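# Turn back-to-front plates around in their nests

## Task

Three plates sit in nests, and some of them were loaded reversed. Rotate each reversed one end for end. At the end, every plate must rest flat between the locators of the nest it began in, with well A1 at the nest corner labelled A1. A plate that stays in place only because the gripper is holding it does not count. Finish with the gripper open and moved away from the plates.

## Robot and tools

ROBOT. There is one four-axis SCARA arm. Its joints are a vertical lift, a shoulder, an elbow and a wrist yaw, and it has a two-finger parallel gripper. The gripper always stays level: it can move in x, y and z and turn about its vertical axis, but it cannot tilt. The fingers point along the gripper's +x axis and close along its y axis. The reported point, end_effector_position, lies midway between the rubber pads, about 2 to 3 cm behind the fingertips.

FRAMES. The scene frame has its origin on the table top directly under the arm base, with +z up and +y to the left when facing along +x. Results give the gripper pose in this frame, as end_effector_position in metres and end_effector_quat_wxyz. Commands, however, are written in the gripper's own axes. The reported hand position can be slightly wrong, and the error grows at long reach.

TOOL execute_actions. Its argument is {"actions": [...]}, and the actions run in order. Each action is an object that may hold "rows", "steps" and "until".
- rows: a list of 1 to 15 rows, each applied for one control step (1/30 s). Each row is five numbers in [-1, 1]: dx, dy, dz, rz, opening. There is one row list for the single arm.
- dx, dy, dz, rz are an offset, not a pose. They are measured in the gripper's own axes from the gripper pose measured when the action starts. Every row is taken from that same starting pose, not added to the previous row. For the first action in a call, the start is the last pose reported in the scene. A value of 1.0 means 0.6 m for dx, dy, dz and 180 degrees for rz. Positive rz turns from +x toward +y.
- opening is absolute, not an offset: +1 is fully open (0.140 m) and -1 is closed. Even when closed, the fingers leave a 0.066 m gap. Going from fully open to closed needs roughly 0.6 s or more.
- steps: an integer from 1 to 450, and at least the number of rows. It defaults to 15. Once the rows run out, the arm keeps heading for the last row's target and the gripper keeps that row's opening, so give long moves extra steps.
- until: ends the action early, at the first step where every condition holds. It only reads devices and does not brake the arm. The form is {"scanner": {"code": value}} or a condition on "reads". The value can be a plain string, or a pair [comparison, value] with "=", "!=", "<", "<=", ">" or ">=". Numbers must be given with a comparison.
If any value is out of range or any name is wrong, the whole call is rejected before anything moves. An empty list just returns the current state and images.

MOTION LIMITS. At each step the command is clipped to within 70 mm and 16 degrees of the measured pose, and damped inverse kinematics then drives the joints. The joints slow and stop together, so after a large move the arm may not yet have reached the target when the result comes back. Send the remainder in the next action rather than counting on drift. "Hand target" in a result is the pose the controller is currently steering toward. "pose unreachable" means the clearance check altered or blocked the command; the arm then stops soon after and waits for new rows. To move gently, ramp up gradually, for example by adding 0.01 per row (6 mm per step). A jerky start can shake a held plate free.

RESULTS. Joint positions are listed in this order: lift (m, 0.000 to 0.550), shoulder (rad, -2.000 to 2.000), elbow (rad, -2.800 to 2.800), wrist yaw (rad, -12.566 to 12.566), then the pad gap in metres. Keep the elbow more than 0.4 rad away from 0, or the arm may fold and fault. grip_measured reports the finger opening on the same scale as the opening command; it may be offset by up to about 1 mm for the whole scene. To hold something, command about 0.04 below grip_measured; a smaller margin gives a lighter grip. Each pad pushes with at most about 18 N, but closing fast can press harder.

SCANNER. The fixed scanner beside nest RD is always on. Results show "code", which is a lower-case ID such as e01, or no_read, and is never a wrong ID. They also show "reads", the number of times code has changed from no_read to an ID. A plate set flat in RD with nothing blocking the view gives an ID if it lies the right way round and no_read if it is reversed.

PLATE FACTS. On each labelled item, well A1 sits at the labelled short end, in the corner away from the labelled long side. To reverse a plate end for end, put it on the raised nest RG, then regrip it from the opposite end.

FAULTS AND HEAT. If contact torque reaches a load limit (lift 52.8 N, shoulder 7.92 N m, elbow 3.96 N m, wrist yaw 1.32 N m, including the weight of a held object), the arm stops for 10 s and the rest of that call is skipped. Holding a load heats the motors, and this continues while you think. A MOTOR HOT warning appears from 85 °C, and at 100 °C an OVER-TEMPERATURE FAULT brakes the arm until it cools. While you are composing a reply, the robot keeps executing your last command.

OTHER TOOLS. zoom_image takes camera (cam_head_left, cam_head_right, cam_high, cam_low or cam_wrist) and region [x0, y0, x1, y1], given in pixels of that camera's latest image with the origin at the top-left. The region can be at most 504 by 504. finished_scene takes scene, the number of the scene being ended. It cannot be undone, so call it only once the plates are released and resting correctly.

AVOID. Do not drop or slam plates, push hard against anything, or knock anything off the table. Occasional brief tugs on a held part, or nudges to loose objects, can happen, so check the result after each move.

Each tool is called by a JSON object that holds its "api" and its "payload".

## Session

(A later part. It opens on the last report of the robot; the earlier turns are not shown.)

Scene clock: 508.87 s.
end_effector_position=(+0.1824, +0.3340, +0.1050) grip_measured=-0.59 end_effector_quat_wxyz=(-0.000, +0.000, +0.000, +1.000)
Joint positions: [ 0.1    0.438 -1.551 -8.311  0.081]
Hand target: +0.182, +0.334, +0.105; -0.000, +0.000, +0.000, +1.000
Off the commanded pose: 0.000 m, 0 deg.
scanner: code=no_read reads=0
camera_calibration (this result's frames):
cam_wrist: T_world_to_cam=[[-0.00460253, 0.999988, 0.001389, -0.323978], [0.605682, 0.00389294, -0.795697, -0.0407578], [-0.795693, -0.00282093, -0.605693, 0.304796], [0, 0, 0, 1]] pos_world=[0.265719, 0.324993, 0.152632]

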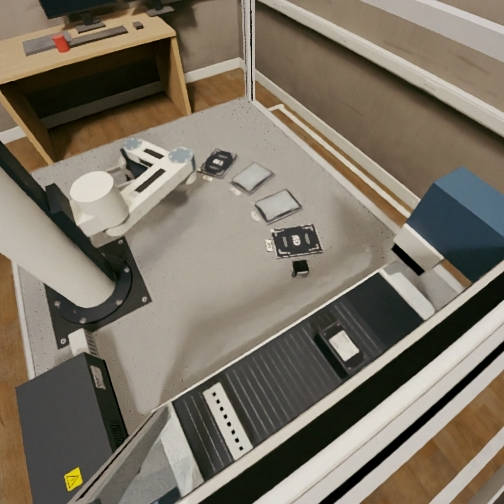

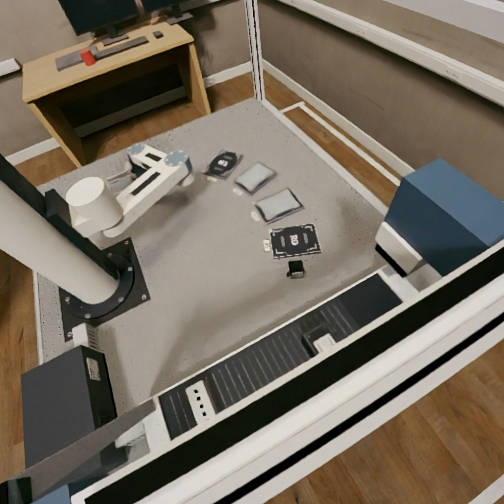

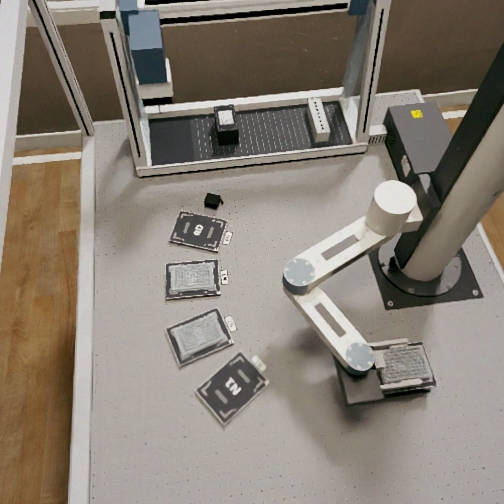

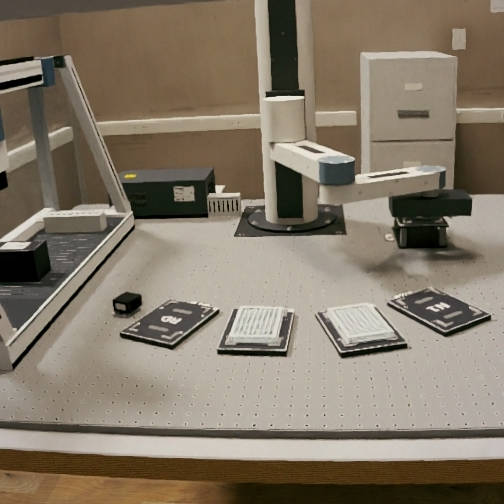

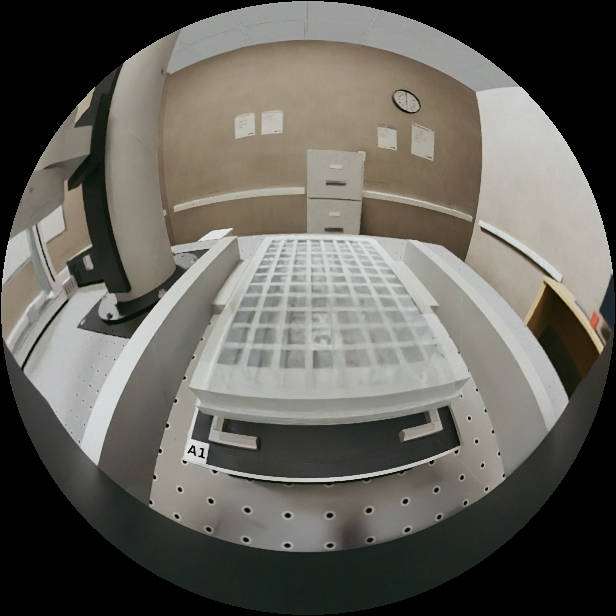

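{"api": "execute_actions", "payload": {"actions": [{"rows": [[0,-0.0003,-0.004,0.0009,-0.63],[0,-0.0003,-0.009,0.0009,-0.63],[0,-0.0003,-0.015,0.0009,-0.63],[0,-0.0003,-0.020,0.0009,-0.63],[0,-0.0003,-0.024,0.0009,-0.63],[0,-0.0003,-0.027,0.0009,-0.63],[0,-0.0003,-0.030,0.0009,-0.63],[0,-0.0003,-0.0325,0.0009,-0.63],[0,-0.0003,-0.0345,0.0009,-0.63],[0,-0.0003,-0.036,0.0009,-0.63],[0,-0.0003,-0.037,0.0009,-0.63]], "steps": 13}]}}

Scene clock: 523.03 s.
end_effector_position=(+0.1823, +0.3341, +0.0827) grip_measured=-0.59 end_effector_quat_wxyz=(-0.002, +0.000, +0.000, +1.000)
Joint positions: [ 0.078  0.44  -1.554 -8.307  0.081]
Hand target: +0.182, +0.334, +0.083; -0.002, +0.000, +0.000, +1.000
Off the commanded pose: 0.000 m, 0 deg.
scanner: code=no_read reads=0
camera_calibration (this result's frames):
cam_wrist: T_world_to_cam=[[-0.00786813, 0.999968, 0.001389, -0.323451], [0.605666, 0.00587087, -0.795697, -0.059091], [-0.79568, -0.00541938, -0.605693, 0.292077], [0, 0, 0, 1]] pos_world=[0.265644, 0.325371, 0.13034]

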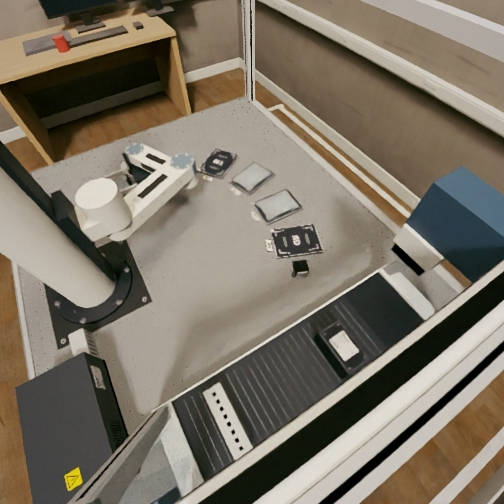

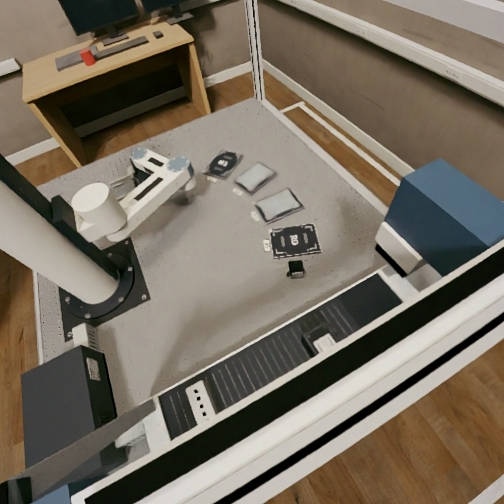

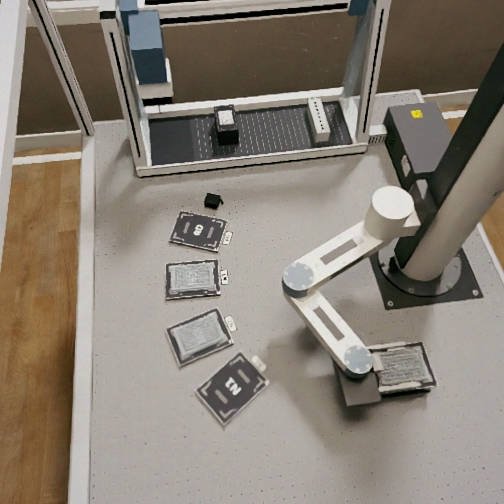

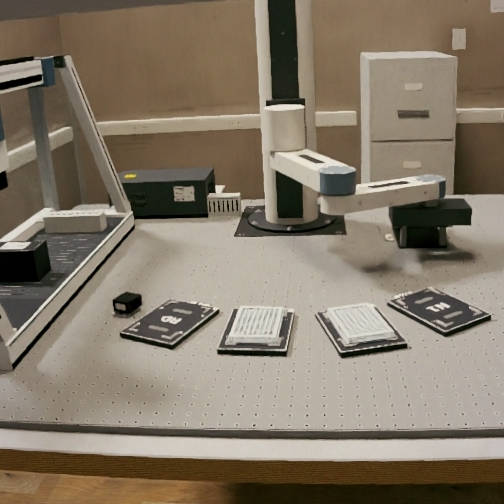

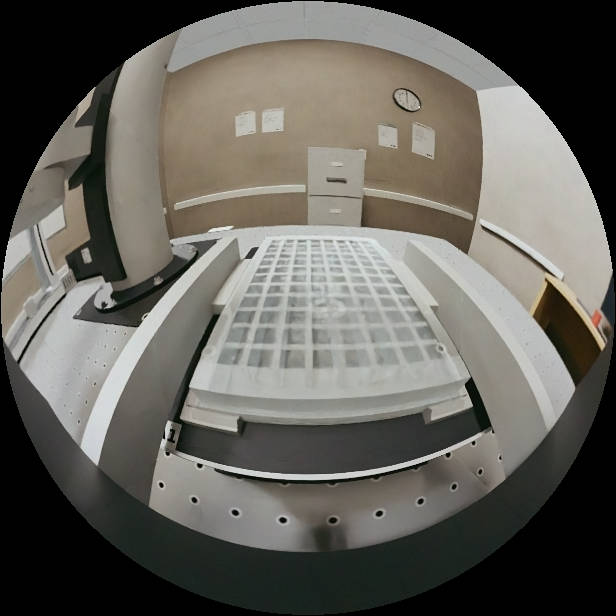

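{"api": "execute_actions", "payload": {"actions": [{"rows": [[0,0,0,0,-0.61],[0,0,0,0,-0.59],[0,0,0,0,-0.56],[0,0,0,0,-0.52],[0,0,0,0,-0.45],[0,0,0,0,-0.35],[0,0,0,0,-0.25],[0,0,0,0,-0.2]], "steps": 9},{"rows": [[0,0,0.007,0,-0.2],[0,0,0.016,0,-0.2],[0,0,0.025,0,-0.2],[0,0,0.031,0,-0.2],[0,0,0.033,0.003,-0.2],[0,0,0.033,0.01,-0.2],[0,0,0.033,0.025,-0.2],[0,0,0.033,0.05,-0.2],[0,0,0.033,0.085,-0.2],[0,0,0.033,0.13,-0.2],[0,0,0.033,0.2,-0.2],[0,0,0.033,0.3,-0.2],[0,0,0.033,0.5,-0.2],[0.0015,0.0008,0.033,0.8,-0.2],[0.0015,0.0008,0.033,1.0,-0.2]], "steps": 54}]}}

{"api": "execute_actions", "payload": {"actions": []}}

Scene clock: 533.27 s.
end_effector_position=(+0.1794, +0.3337, +0.1025) grip_measured=-0.20 end_effector_quat_wxyz=(+0.999, -0.000, -0.000, -0.043)
Joint positions: [ 0.097  1.24  -1.584 -6.025  0.096]
Hand target: +0.180, +0.334, +0.103; +1.000, -0.000, -0.000, -0.001
Off the commanded pose: 0.002 m, 5 deg.
scanner: code=no_read reads=0
camera_calibration (this result's frames):
cam_wrist: T_world_to_cam=[[-0.0818447, -0.996644, 0.001389, 0.356511], [-0.603752, 0.0484714, -0.795697, 0.161181], [0.79296, -0.0659622, -0.605693, 0.0369445], [0, 0, 0, 1]] pos_world=[0.0971967, 0.349939, 0.150133]

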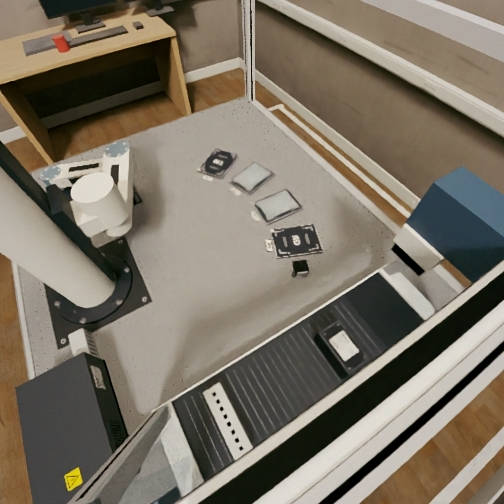

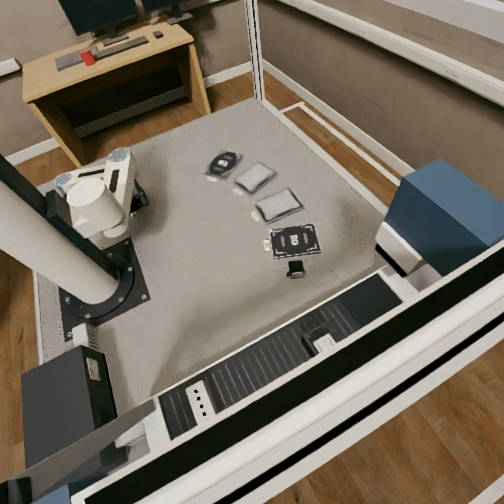

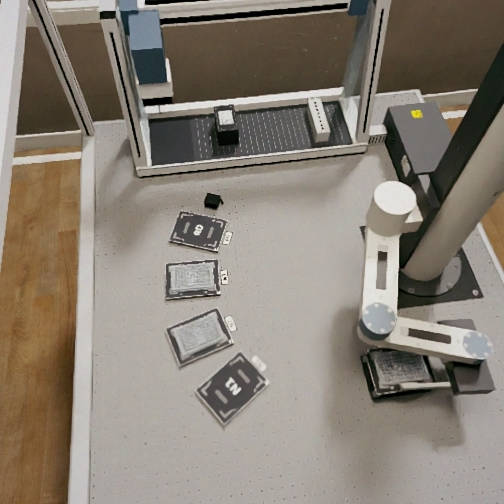

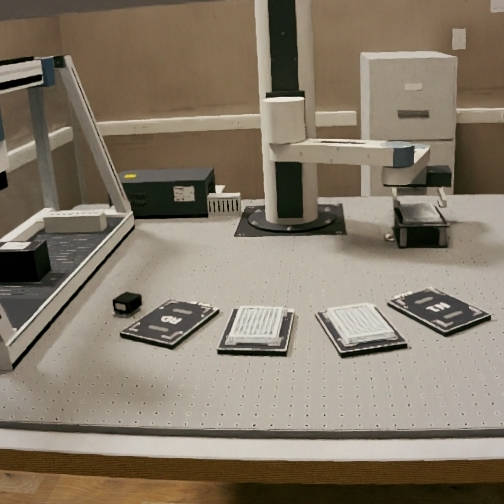

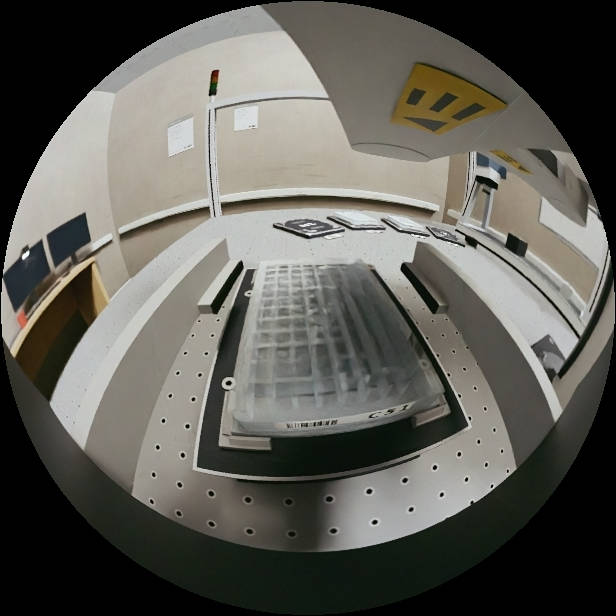

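Scene clock: 533.27 s.
end_effector_position=(+0.1794, +0.3337, +0.1025) grip_measured=-0.20 end_effector_quat_wxyz=(+0.999, -0.000, -0.000, -0.043)
Joint positions: [ 0.097  1.24  -1.584 -6.025  0.096]
Hand target: +0.180, +0.334, +0.103; +1.000, -0.000, -0.000, -0.001
Off the commanded pose: 0.002 m, 5 deg.
scanner: code=no_read reads=0
camera_calibration (this result's frames):
cam_wrist: T_world_to_cam=[[-0.0818447, -0.996644, 0.001389, 0.356511], [-0.603752, 0.0484714, -0.795697, 0.161181], [0.79296, -0.0659622, -0.605693, 0.0369445], [0, 0, 0, 1]] pos_world=[0.0971967, 0.349939, 0.150133]

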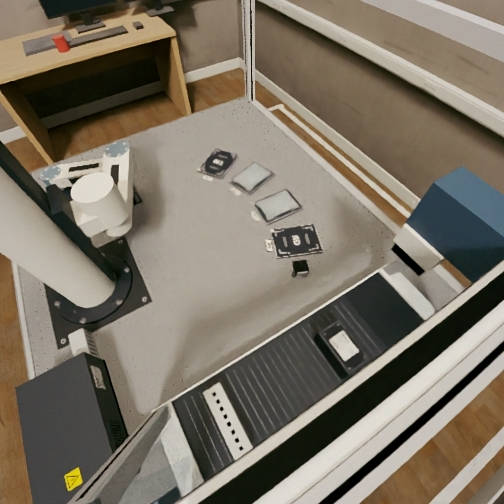

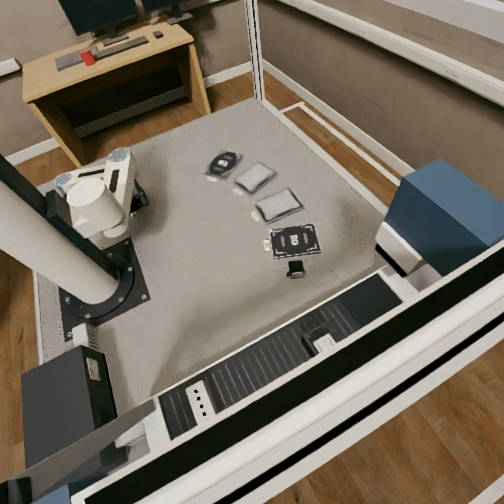

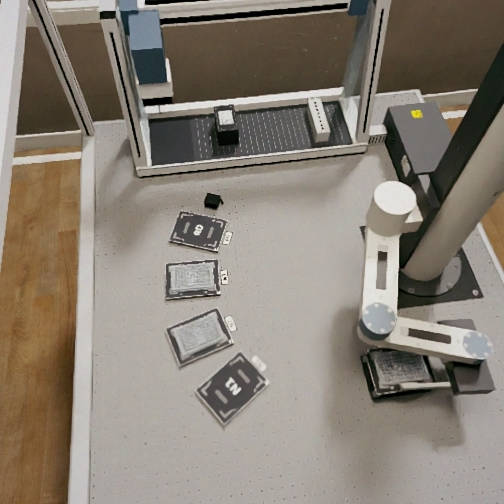

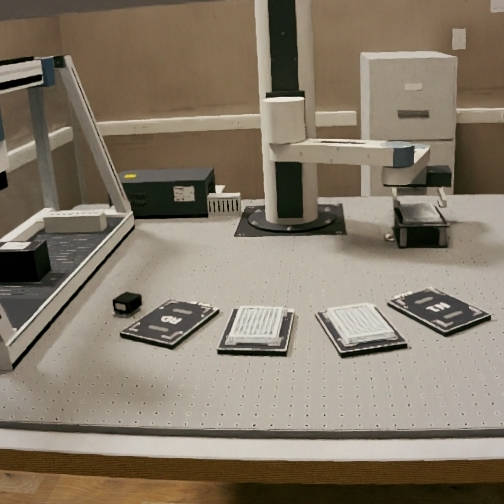

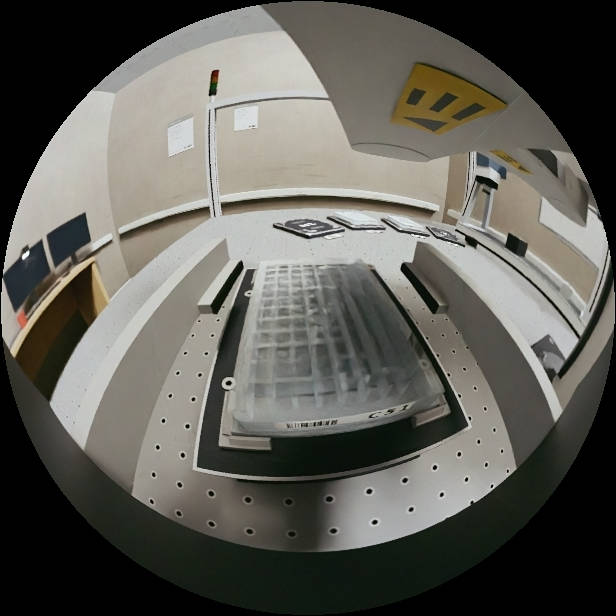

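{"api": "execute_actions", "payload": {"actions": [{"rows": [[0.00326,0,-0.005,0.02886,-0.2],[0.00326,0,-0.012,0.02886,-0.2],[0.00326,0,-0.020,0.02886,-0.2],[0.00326,0,-0.027,0.02886,-0.2],[0.00326,0,-0.033,0.02886,-0.22],[0.00326,0,-0.033,0.02886,-0.28],[0.00326,0,-0.033,0.02886,-0.35],[0.00326,0,-0.033,0.02886,-0.42],[0.00326,0,-0.033,0.02886,-0.48],[0.00326,0,-0.033,0.02886,-0.52],[0.00326,0,-0.033,0.02886,-0.55],[0.00326,0,-0.033,0.02886,-0.57],[0.00326,0,-0.033,0.02886,-0.59],[0.00326,0,-0.033,0.02886,-0.61],[0.00326,0,-0.033,0.02886,-0.63]], "steps": 18}]}}

Scene clock: 543.10 s.
end_effector_position=(+0.1813, +0.3336, +0.0827) grip_measured=-0.59 end_effector_quat_wxyz=(+1.000, -0.000, -0.000, +0.002)
Joint positions: [ 0.078  1.221 -1.516 -5.983  0.081]
Hand target: +0.181, +0.334, +0.083; +1.000, -0.000, -0.000, +0.002
Off the commanded pose: 0.000 m, 0 deg.
scanner: code=no_read reads=0
camera_calibration (this result's frames):
cam_wrist: T_world_to_cam=[[0.00865927, -0.999962, 0.001389, 0.341236], [-0.605661, -0.00635005, -0.795697, 0.165185], [0.795675, 0.00604889, -0.605693, -0.00112061], [0, 0, 0, 1]] pos_world=[0.0979829, 0.342279, 0.130285]

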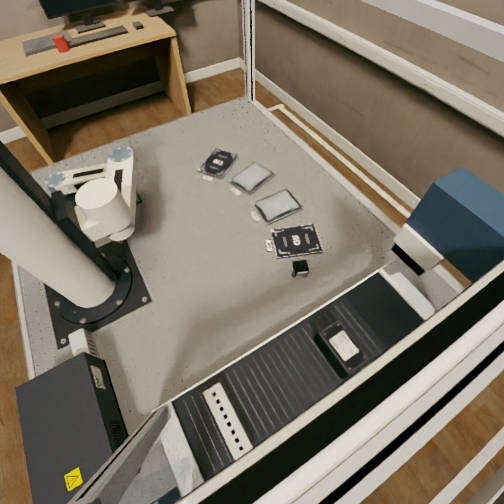

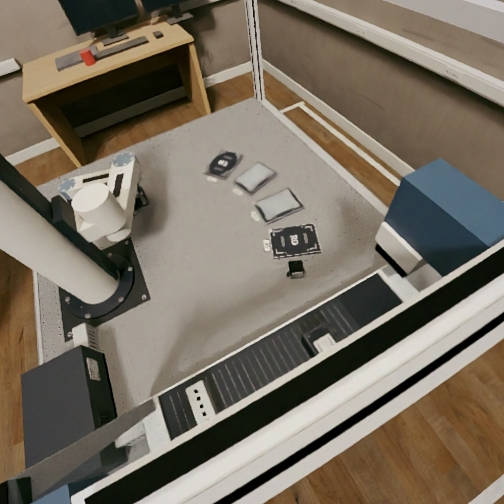

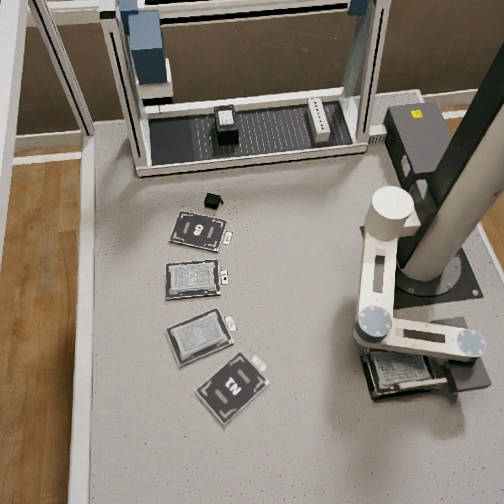

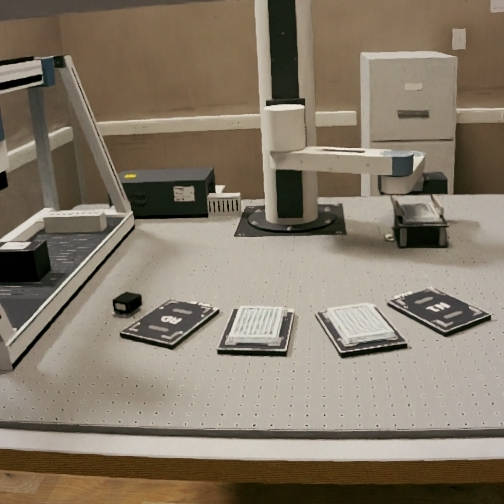

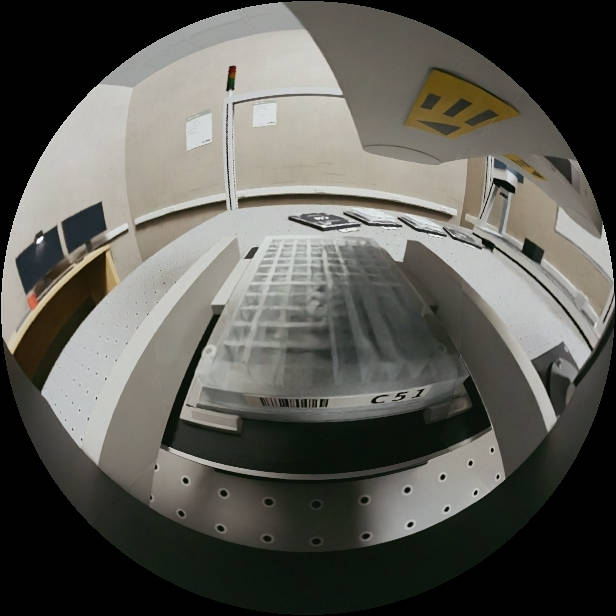

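{"api": "execute_actions", "payload": {"actions": [{"rows": [[0,0,0.002,0,-0.63],[0,0,0.006,0,-0.63],[0,0,0.012,0,-0.63],[0,0,0.019,0,-0.63],[0,0,0.026,0,-0.63],[0,0,0.031,0,-0.63],[0.002,0,0.034,0,-0.63],[0.007,0,0.034,0.001,-0.63],[0.017,-0.001,0.034,0.004,-0.63],[0.032,-0.002,0.034,0.008,-0.63],[0.052,-0.003,0.034,0.013,-0.63],[0.077,-0.005,0.034,0.019,-0.63],[0.105,-0.007,0.034,0.027,-0.63],[0.135,-0.009,0.034,0.034,-0.63],[0.74145,-0.04739,0.034,0.18758,-0.63]], "steps": 42}]}}

Scene clock: 555.23 s.
end_effector_position=(+0.5255, +0.2807, +0.1031) grip_measured=-0.59 end_effector_quat_wxyz=(+0.963, -0.000, -0.000, +0.270)
Joint positions: [ 0.098 -0.098 -1.273 -4.365  0.081]
Hand target: +0.568, +0.279, +0.103; +0.962, -0.000, -0.000, +0.273
Off the commanded pose: 0.104 m, 3 deg; position clipped at the last step of the last action.
scanner: code=no_read reads=0
camera_calibration (this result's frames):
cam_wrist: T_world_to_cam=[[0.523906, -0.851775, 0.001389, -0.0269864], [-0.515336, -0.318268, -0.795697, 0.429605], [0.678197, 0.416154, -0.605693, -0.315652], [0, 0, 0, 1]] pos_world=[0.449604, 0.245103, 0.150684]

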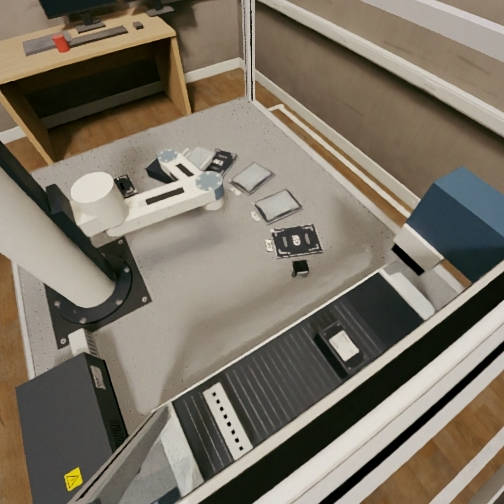

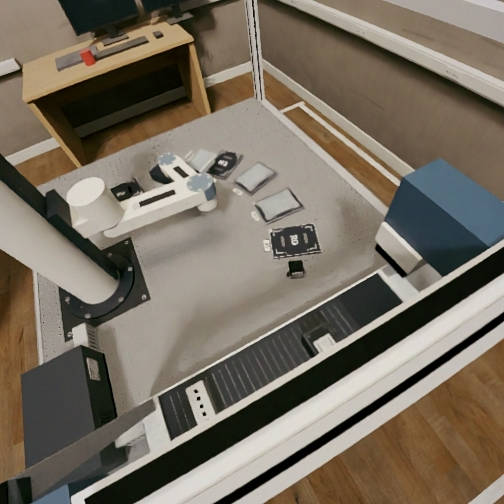

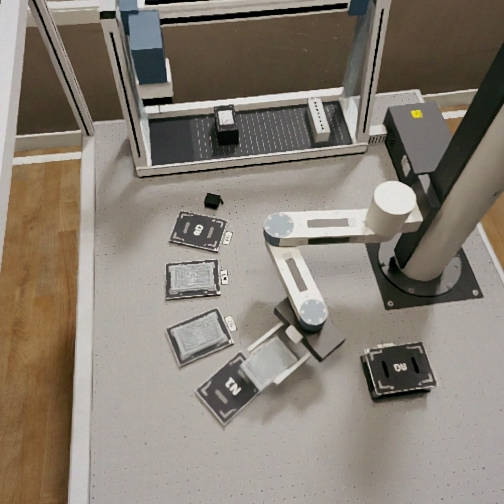

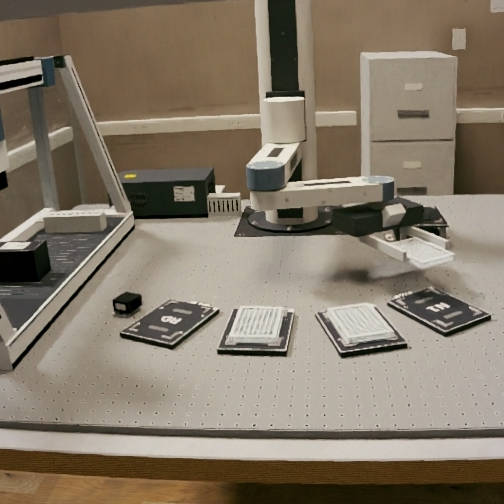

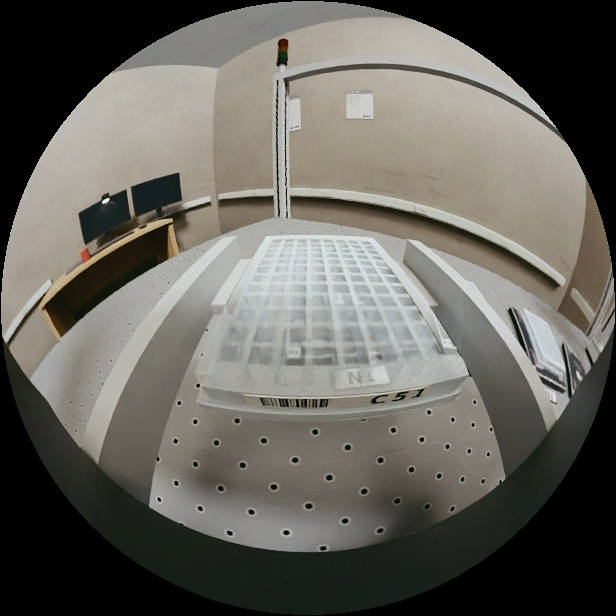

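{"api": "execute_actions", "payload": {"actions": [{"rows": [[0.063,-0.039,-0.003,0.003,-0.63],[0.071,-0.040,-0.009,0.004,-0.63],[0.083,-0.041,-0.017,0.006,-0.63],[0.098,-0.043,-0.027,0.008,-0.63],[0.114,-0.045,-0.038,0.010,-0.63],[0.130,-0.046,-0.049,0.012,-0.63],[0.144,-0.048,-0.059,0.013,-0.63],[0.155,-0.049,-0.067,0.014,-0.63],[0.163,-0.0497,-0.073,0.0148,-0.63],[0.1664,-0.04996,-0.0752,0.01482,-0.63]], "steps": 14}]}}

Scene clock: 567.40 s.
end_effector_position=(+0.6259, +0.3064, +0.0577) grip_measured=-0.59 end_effector_quat_wxyz=(+0.956, -0.000, -0.000, +0.292)
Joint positions: [ 0.053 -0.019 -1.782 -3.889  0.081]
Hand target: +0.626, +0.307, +0.058; +0.956, -0.000, -0.000, +0.293
Off the commanded pose: 0.001 m, 0 deg.
scanner: code=no_read reads=0
camera_calibration (this result's frames):
cam_wrist: T_world_to_cam=[[0.562074, -0.827086, 0.001389, -0.0891053], [-0.50034, -0.341359, -0.795697, 0.451197], [0.658584, 0.446546, -0.605693, -0.418987], [0, 0, 0, 1]] pos_world=[0.551774, 0.26742, 0.105363]

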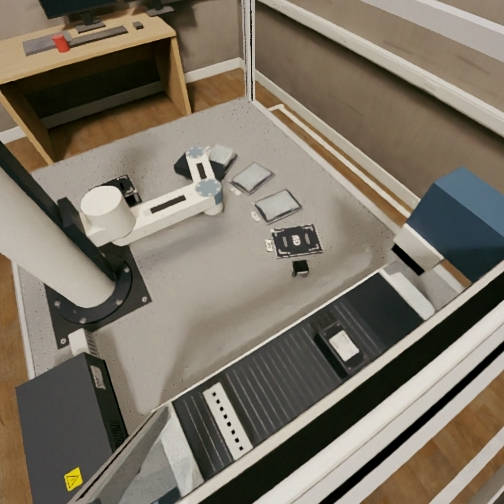

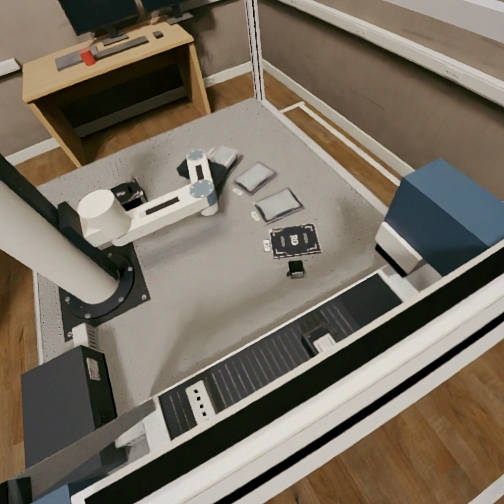

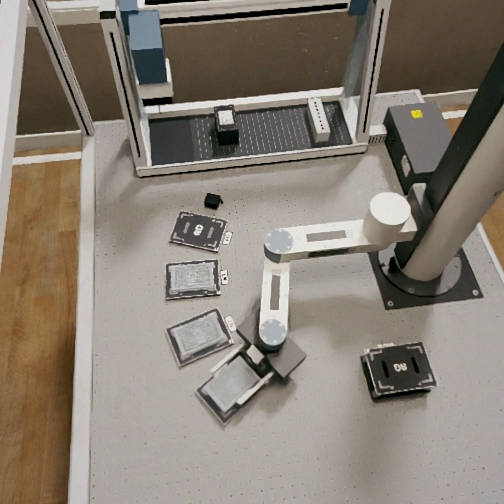

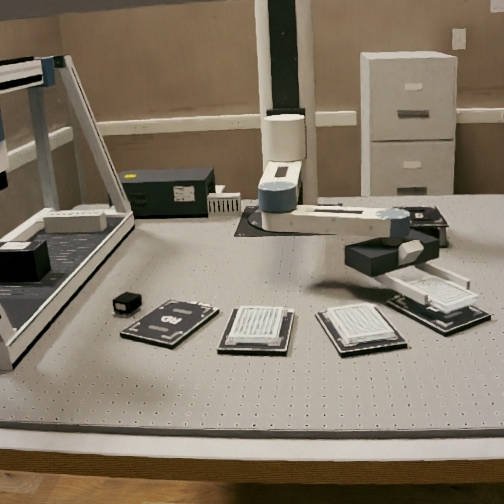

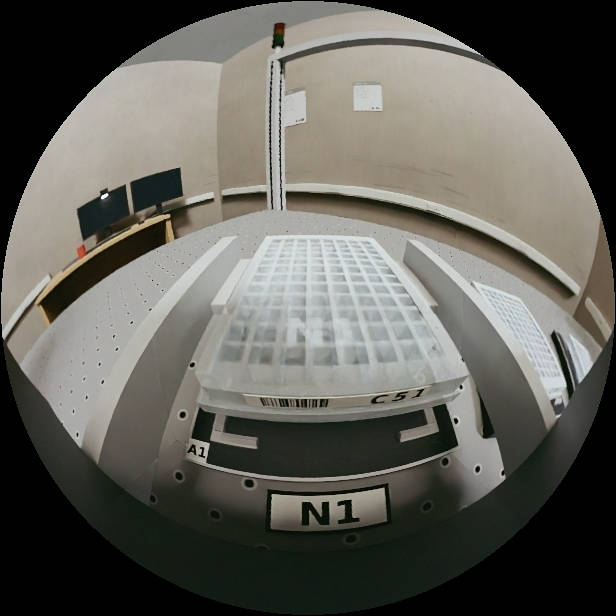

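{"api": "zoom_image", "payload": {"camera": "cam_wrist", "region": [180, 340, 480, 500]}}

Region (180, 340, 480, 500) of cam_wrist's 616x616 image, scaled by 1.680, with more detail than that image has; it fills the top 269 rows of this view, and the rest is white.

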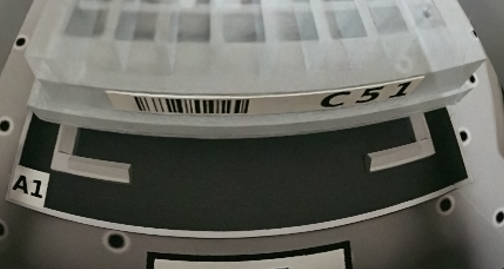

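{"api": "execute_actions", "payload": {"actions": [{"rows": [[0.0006,0.00047,-0.004,0.00034,-0.63],[0.0006,0.00047,-0.009,0.00034,-0.63],[0.0006,0.00047,-0.015,0.00034,-0.63],[0.0006,0.00047,-0.020,0.00034,-0.63],[0.0006,0.00047,-0.024,0.00034,-0.63],[0.0006,0.00047,-0.0275,0.00034,-0.63],[0.0006,0.00047,-0.0305,0.00034,-0.63],[0.0006,0.00047,-0.033,0.00034,-0.63],[0.0006,0.00047,-0.035,0.00034,-0.63],[0.0006,0.00047,-0.0365,0.00034,-0.63],[0.0006,0.00047,-0.0377,0.00034,-0.63],[0.0006,0.00047,-0.0385,0.00034,-0.63]], "steps": 14}]}}

Scene clock: 580.33 s.
end_effector_position=(+0.6258, +0.3069, +0.0349) grip_measured=-0.59 end_effector_quat_wxyz=(+0.956, -0.000, -0.000, +0.293)
Joint positions: [ 0.03  -0.018 -1.783 -3.888  0.081]
Hand target: +0.626, +0.307, +0.035; +0.956, -0.000, -0.000, +0.293
Off the commanded pose: 0.000 m, 0 deg.
scanner: code=no_read reads=0
camera_calibration (this result's frames):
cam_wrist: T_world_to_cam=[[0.562959, -0.826484, 0.001389, -0.0893553], [-0.499974, -0.341894, -0.795697, 0.433054], [0.658106, 0.447251, -0.605693, -0.432812], [0, 0, 0, 1]] pos_world=[0.551655, 0.267783, 0.0825525]

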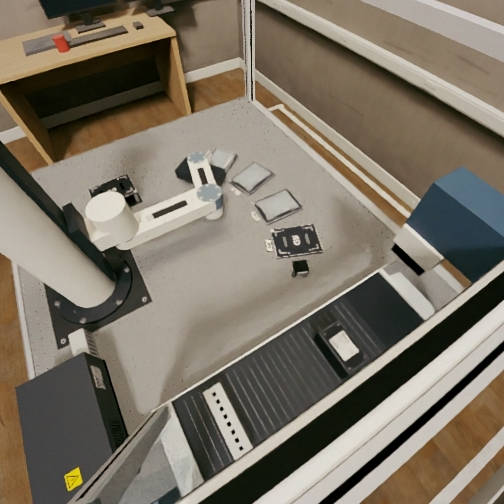

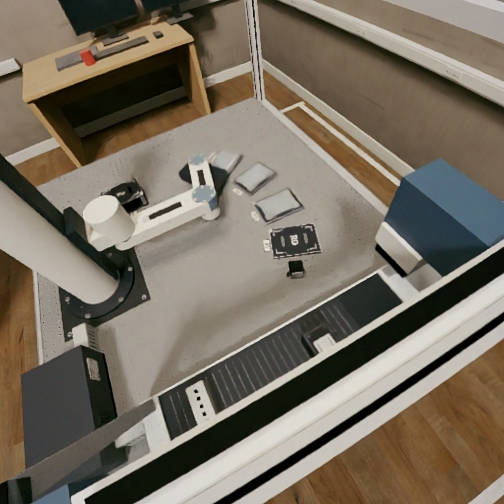

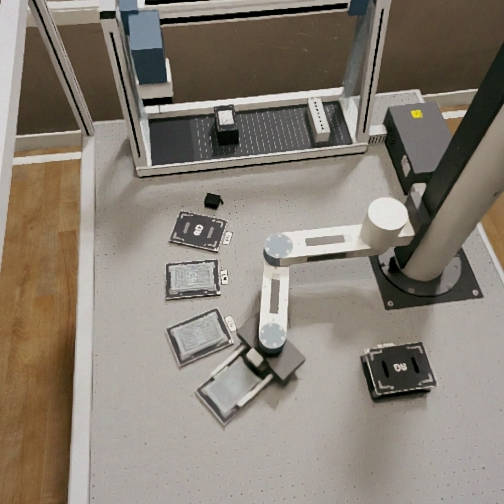

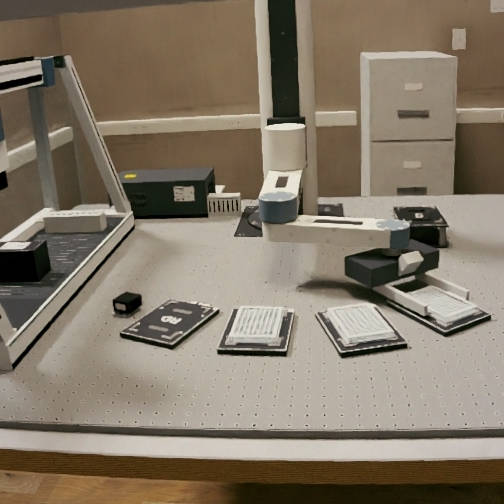

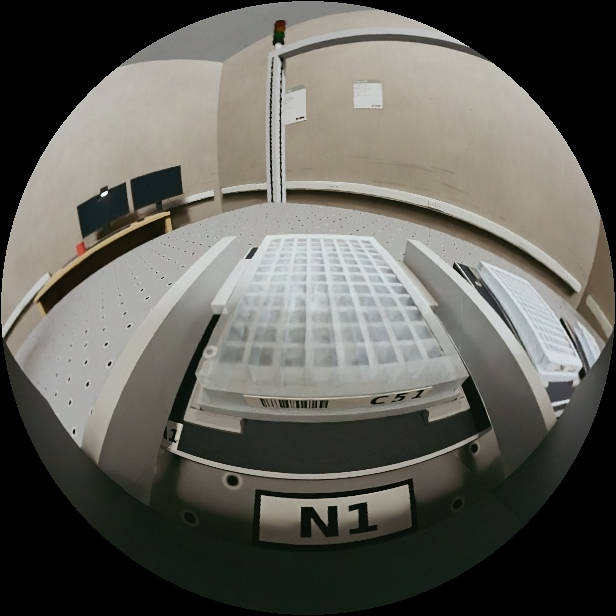

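{"api": "execute_actions", "payload": {"actions": [{"rows": [[-0.0003,0,0,0,-0.63],[-0.0006,0,-0.0002,0,-0.63],[-0.0006,0,-0.0005,0,-0.63]], "steps": 5}]}}

Scene clock: 584.03 s.
end_effector_position=(+0.6255, +0.3067, +0.0348) grip_measured=-0.59 end_effector_quat_wxyz=(+0.956, -0.000, -0.000, +0.293)
Joint positions: [ 0.03  -0.019 -1.781 -3.889  0.081]
Hand target: +0.625, +0.307, +0.035; +0.956, -0.000, -0.000, +0.293
Off the commanded pose: 0.000 m, 0 deg.
scanner: code=no_read reads=0
camera_calibration (this result's frames):
cam_wrist: T_world_to_cam=[[0.562947, -0.826492, 0.001389, -0.0893324], [-0.499979, -0.341887, -0.795697, 0.43271], [0.658112, 0.447241, -0.605693, -0.432631], [0, 0, 0, 1]] pos_world=[0.551355, 0.267596, 0.0823889]

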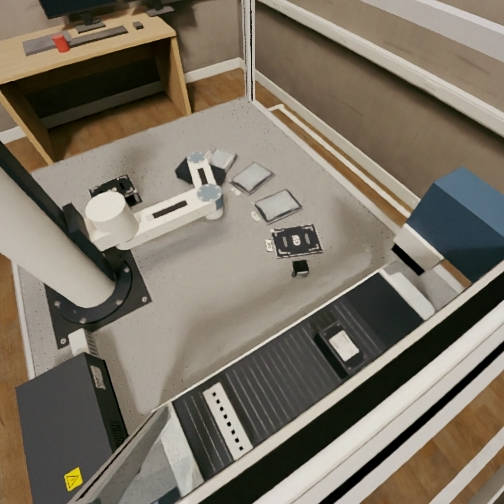

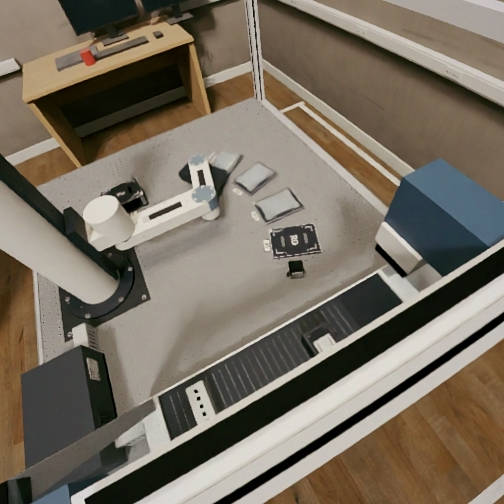

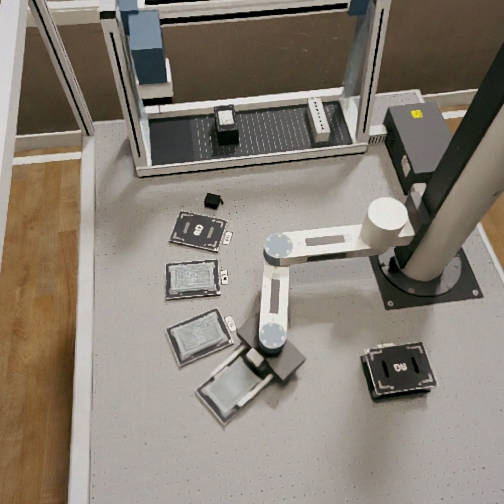

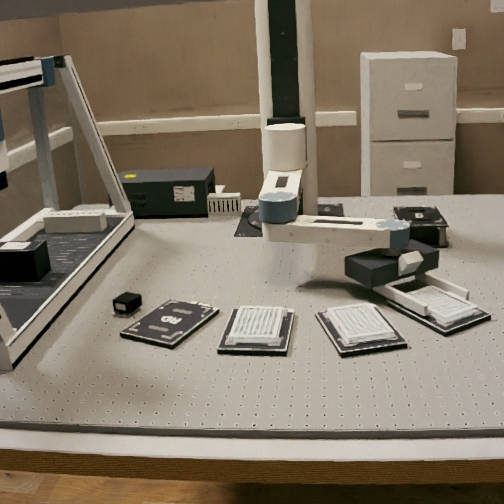

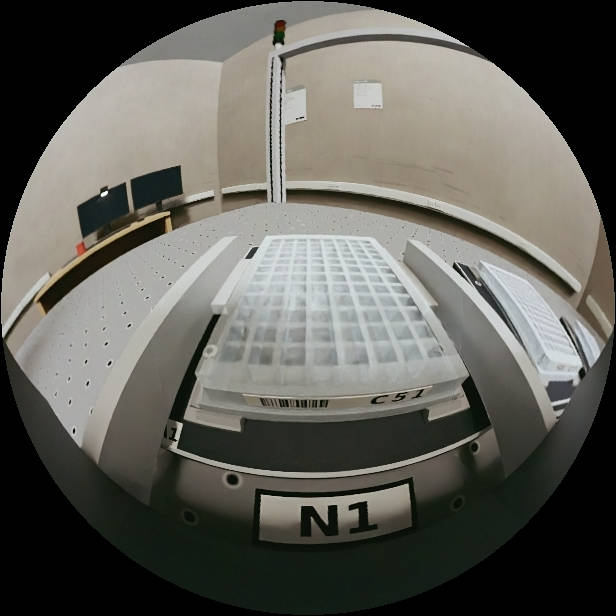

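{"api": "execute_actions", "payload": {"actions": []}}

Scene clock: 605.43 s.
end_effector_position=(+0.6255, +0.3067, +0.0348) grip_measured=-0.59 end_effector_quat_wxyz=(+0.956, -0.000, -0.000, +0.293)
Joint positions: [ 0.03  -0.019 -1.781 -3.889  0.081]
Hand target: +0.625, +0.307, +0.035; +0.956, -0.000, -0.000, +0.293
Off the commanded pose: 0.000 m, 0 deg.
scanner: code=no_read reads=0
camera_calibration (this result's frames):
cam_wrist: T_world_to_cam=[[0.562948, -0.826491, 0.001389, -0.0893328], [-0.499979, -0.341887, -0.795697, 0.43271], [0.658112, 0.447241, -0.605693, -0.432631], [0, 0, 0, 1]] pos_world=[0.551355, 0.267596, 0.0823889]

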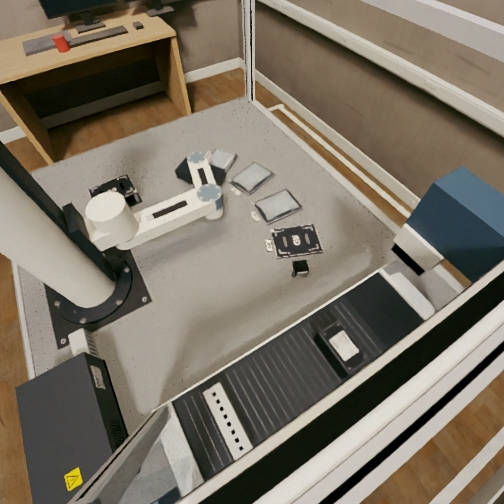

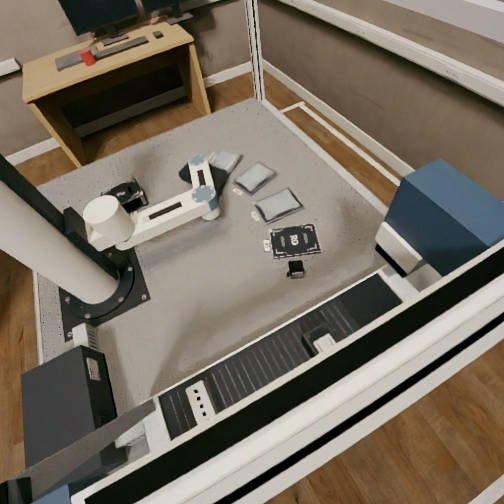

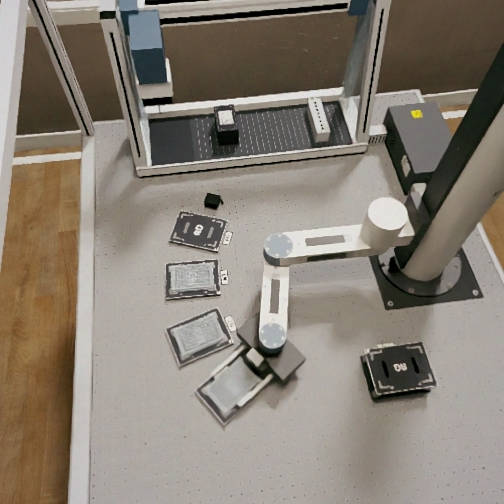

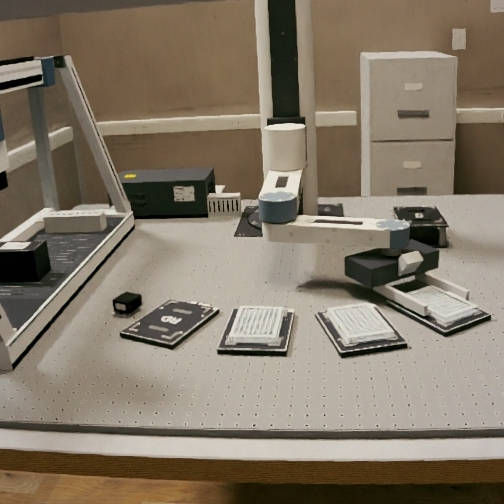

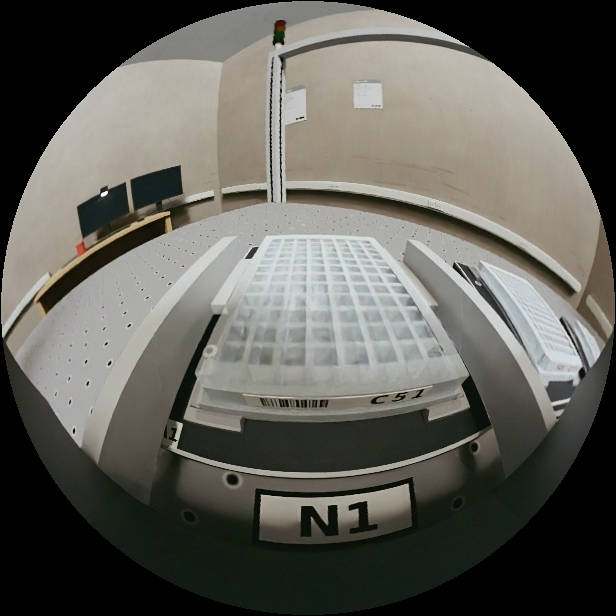

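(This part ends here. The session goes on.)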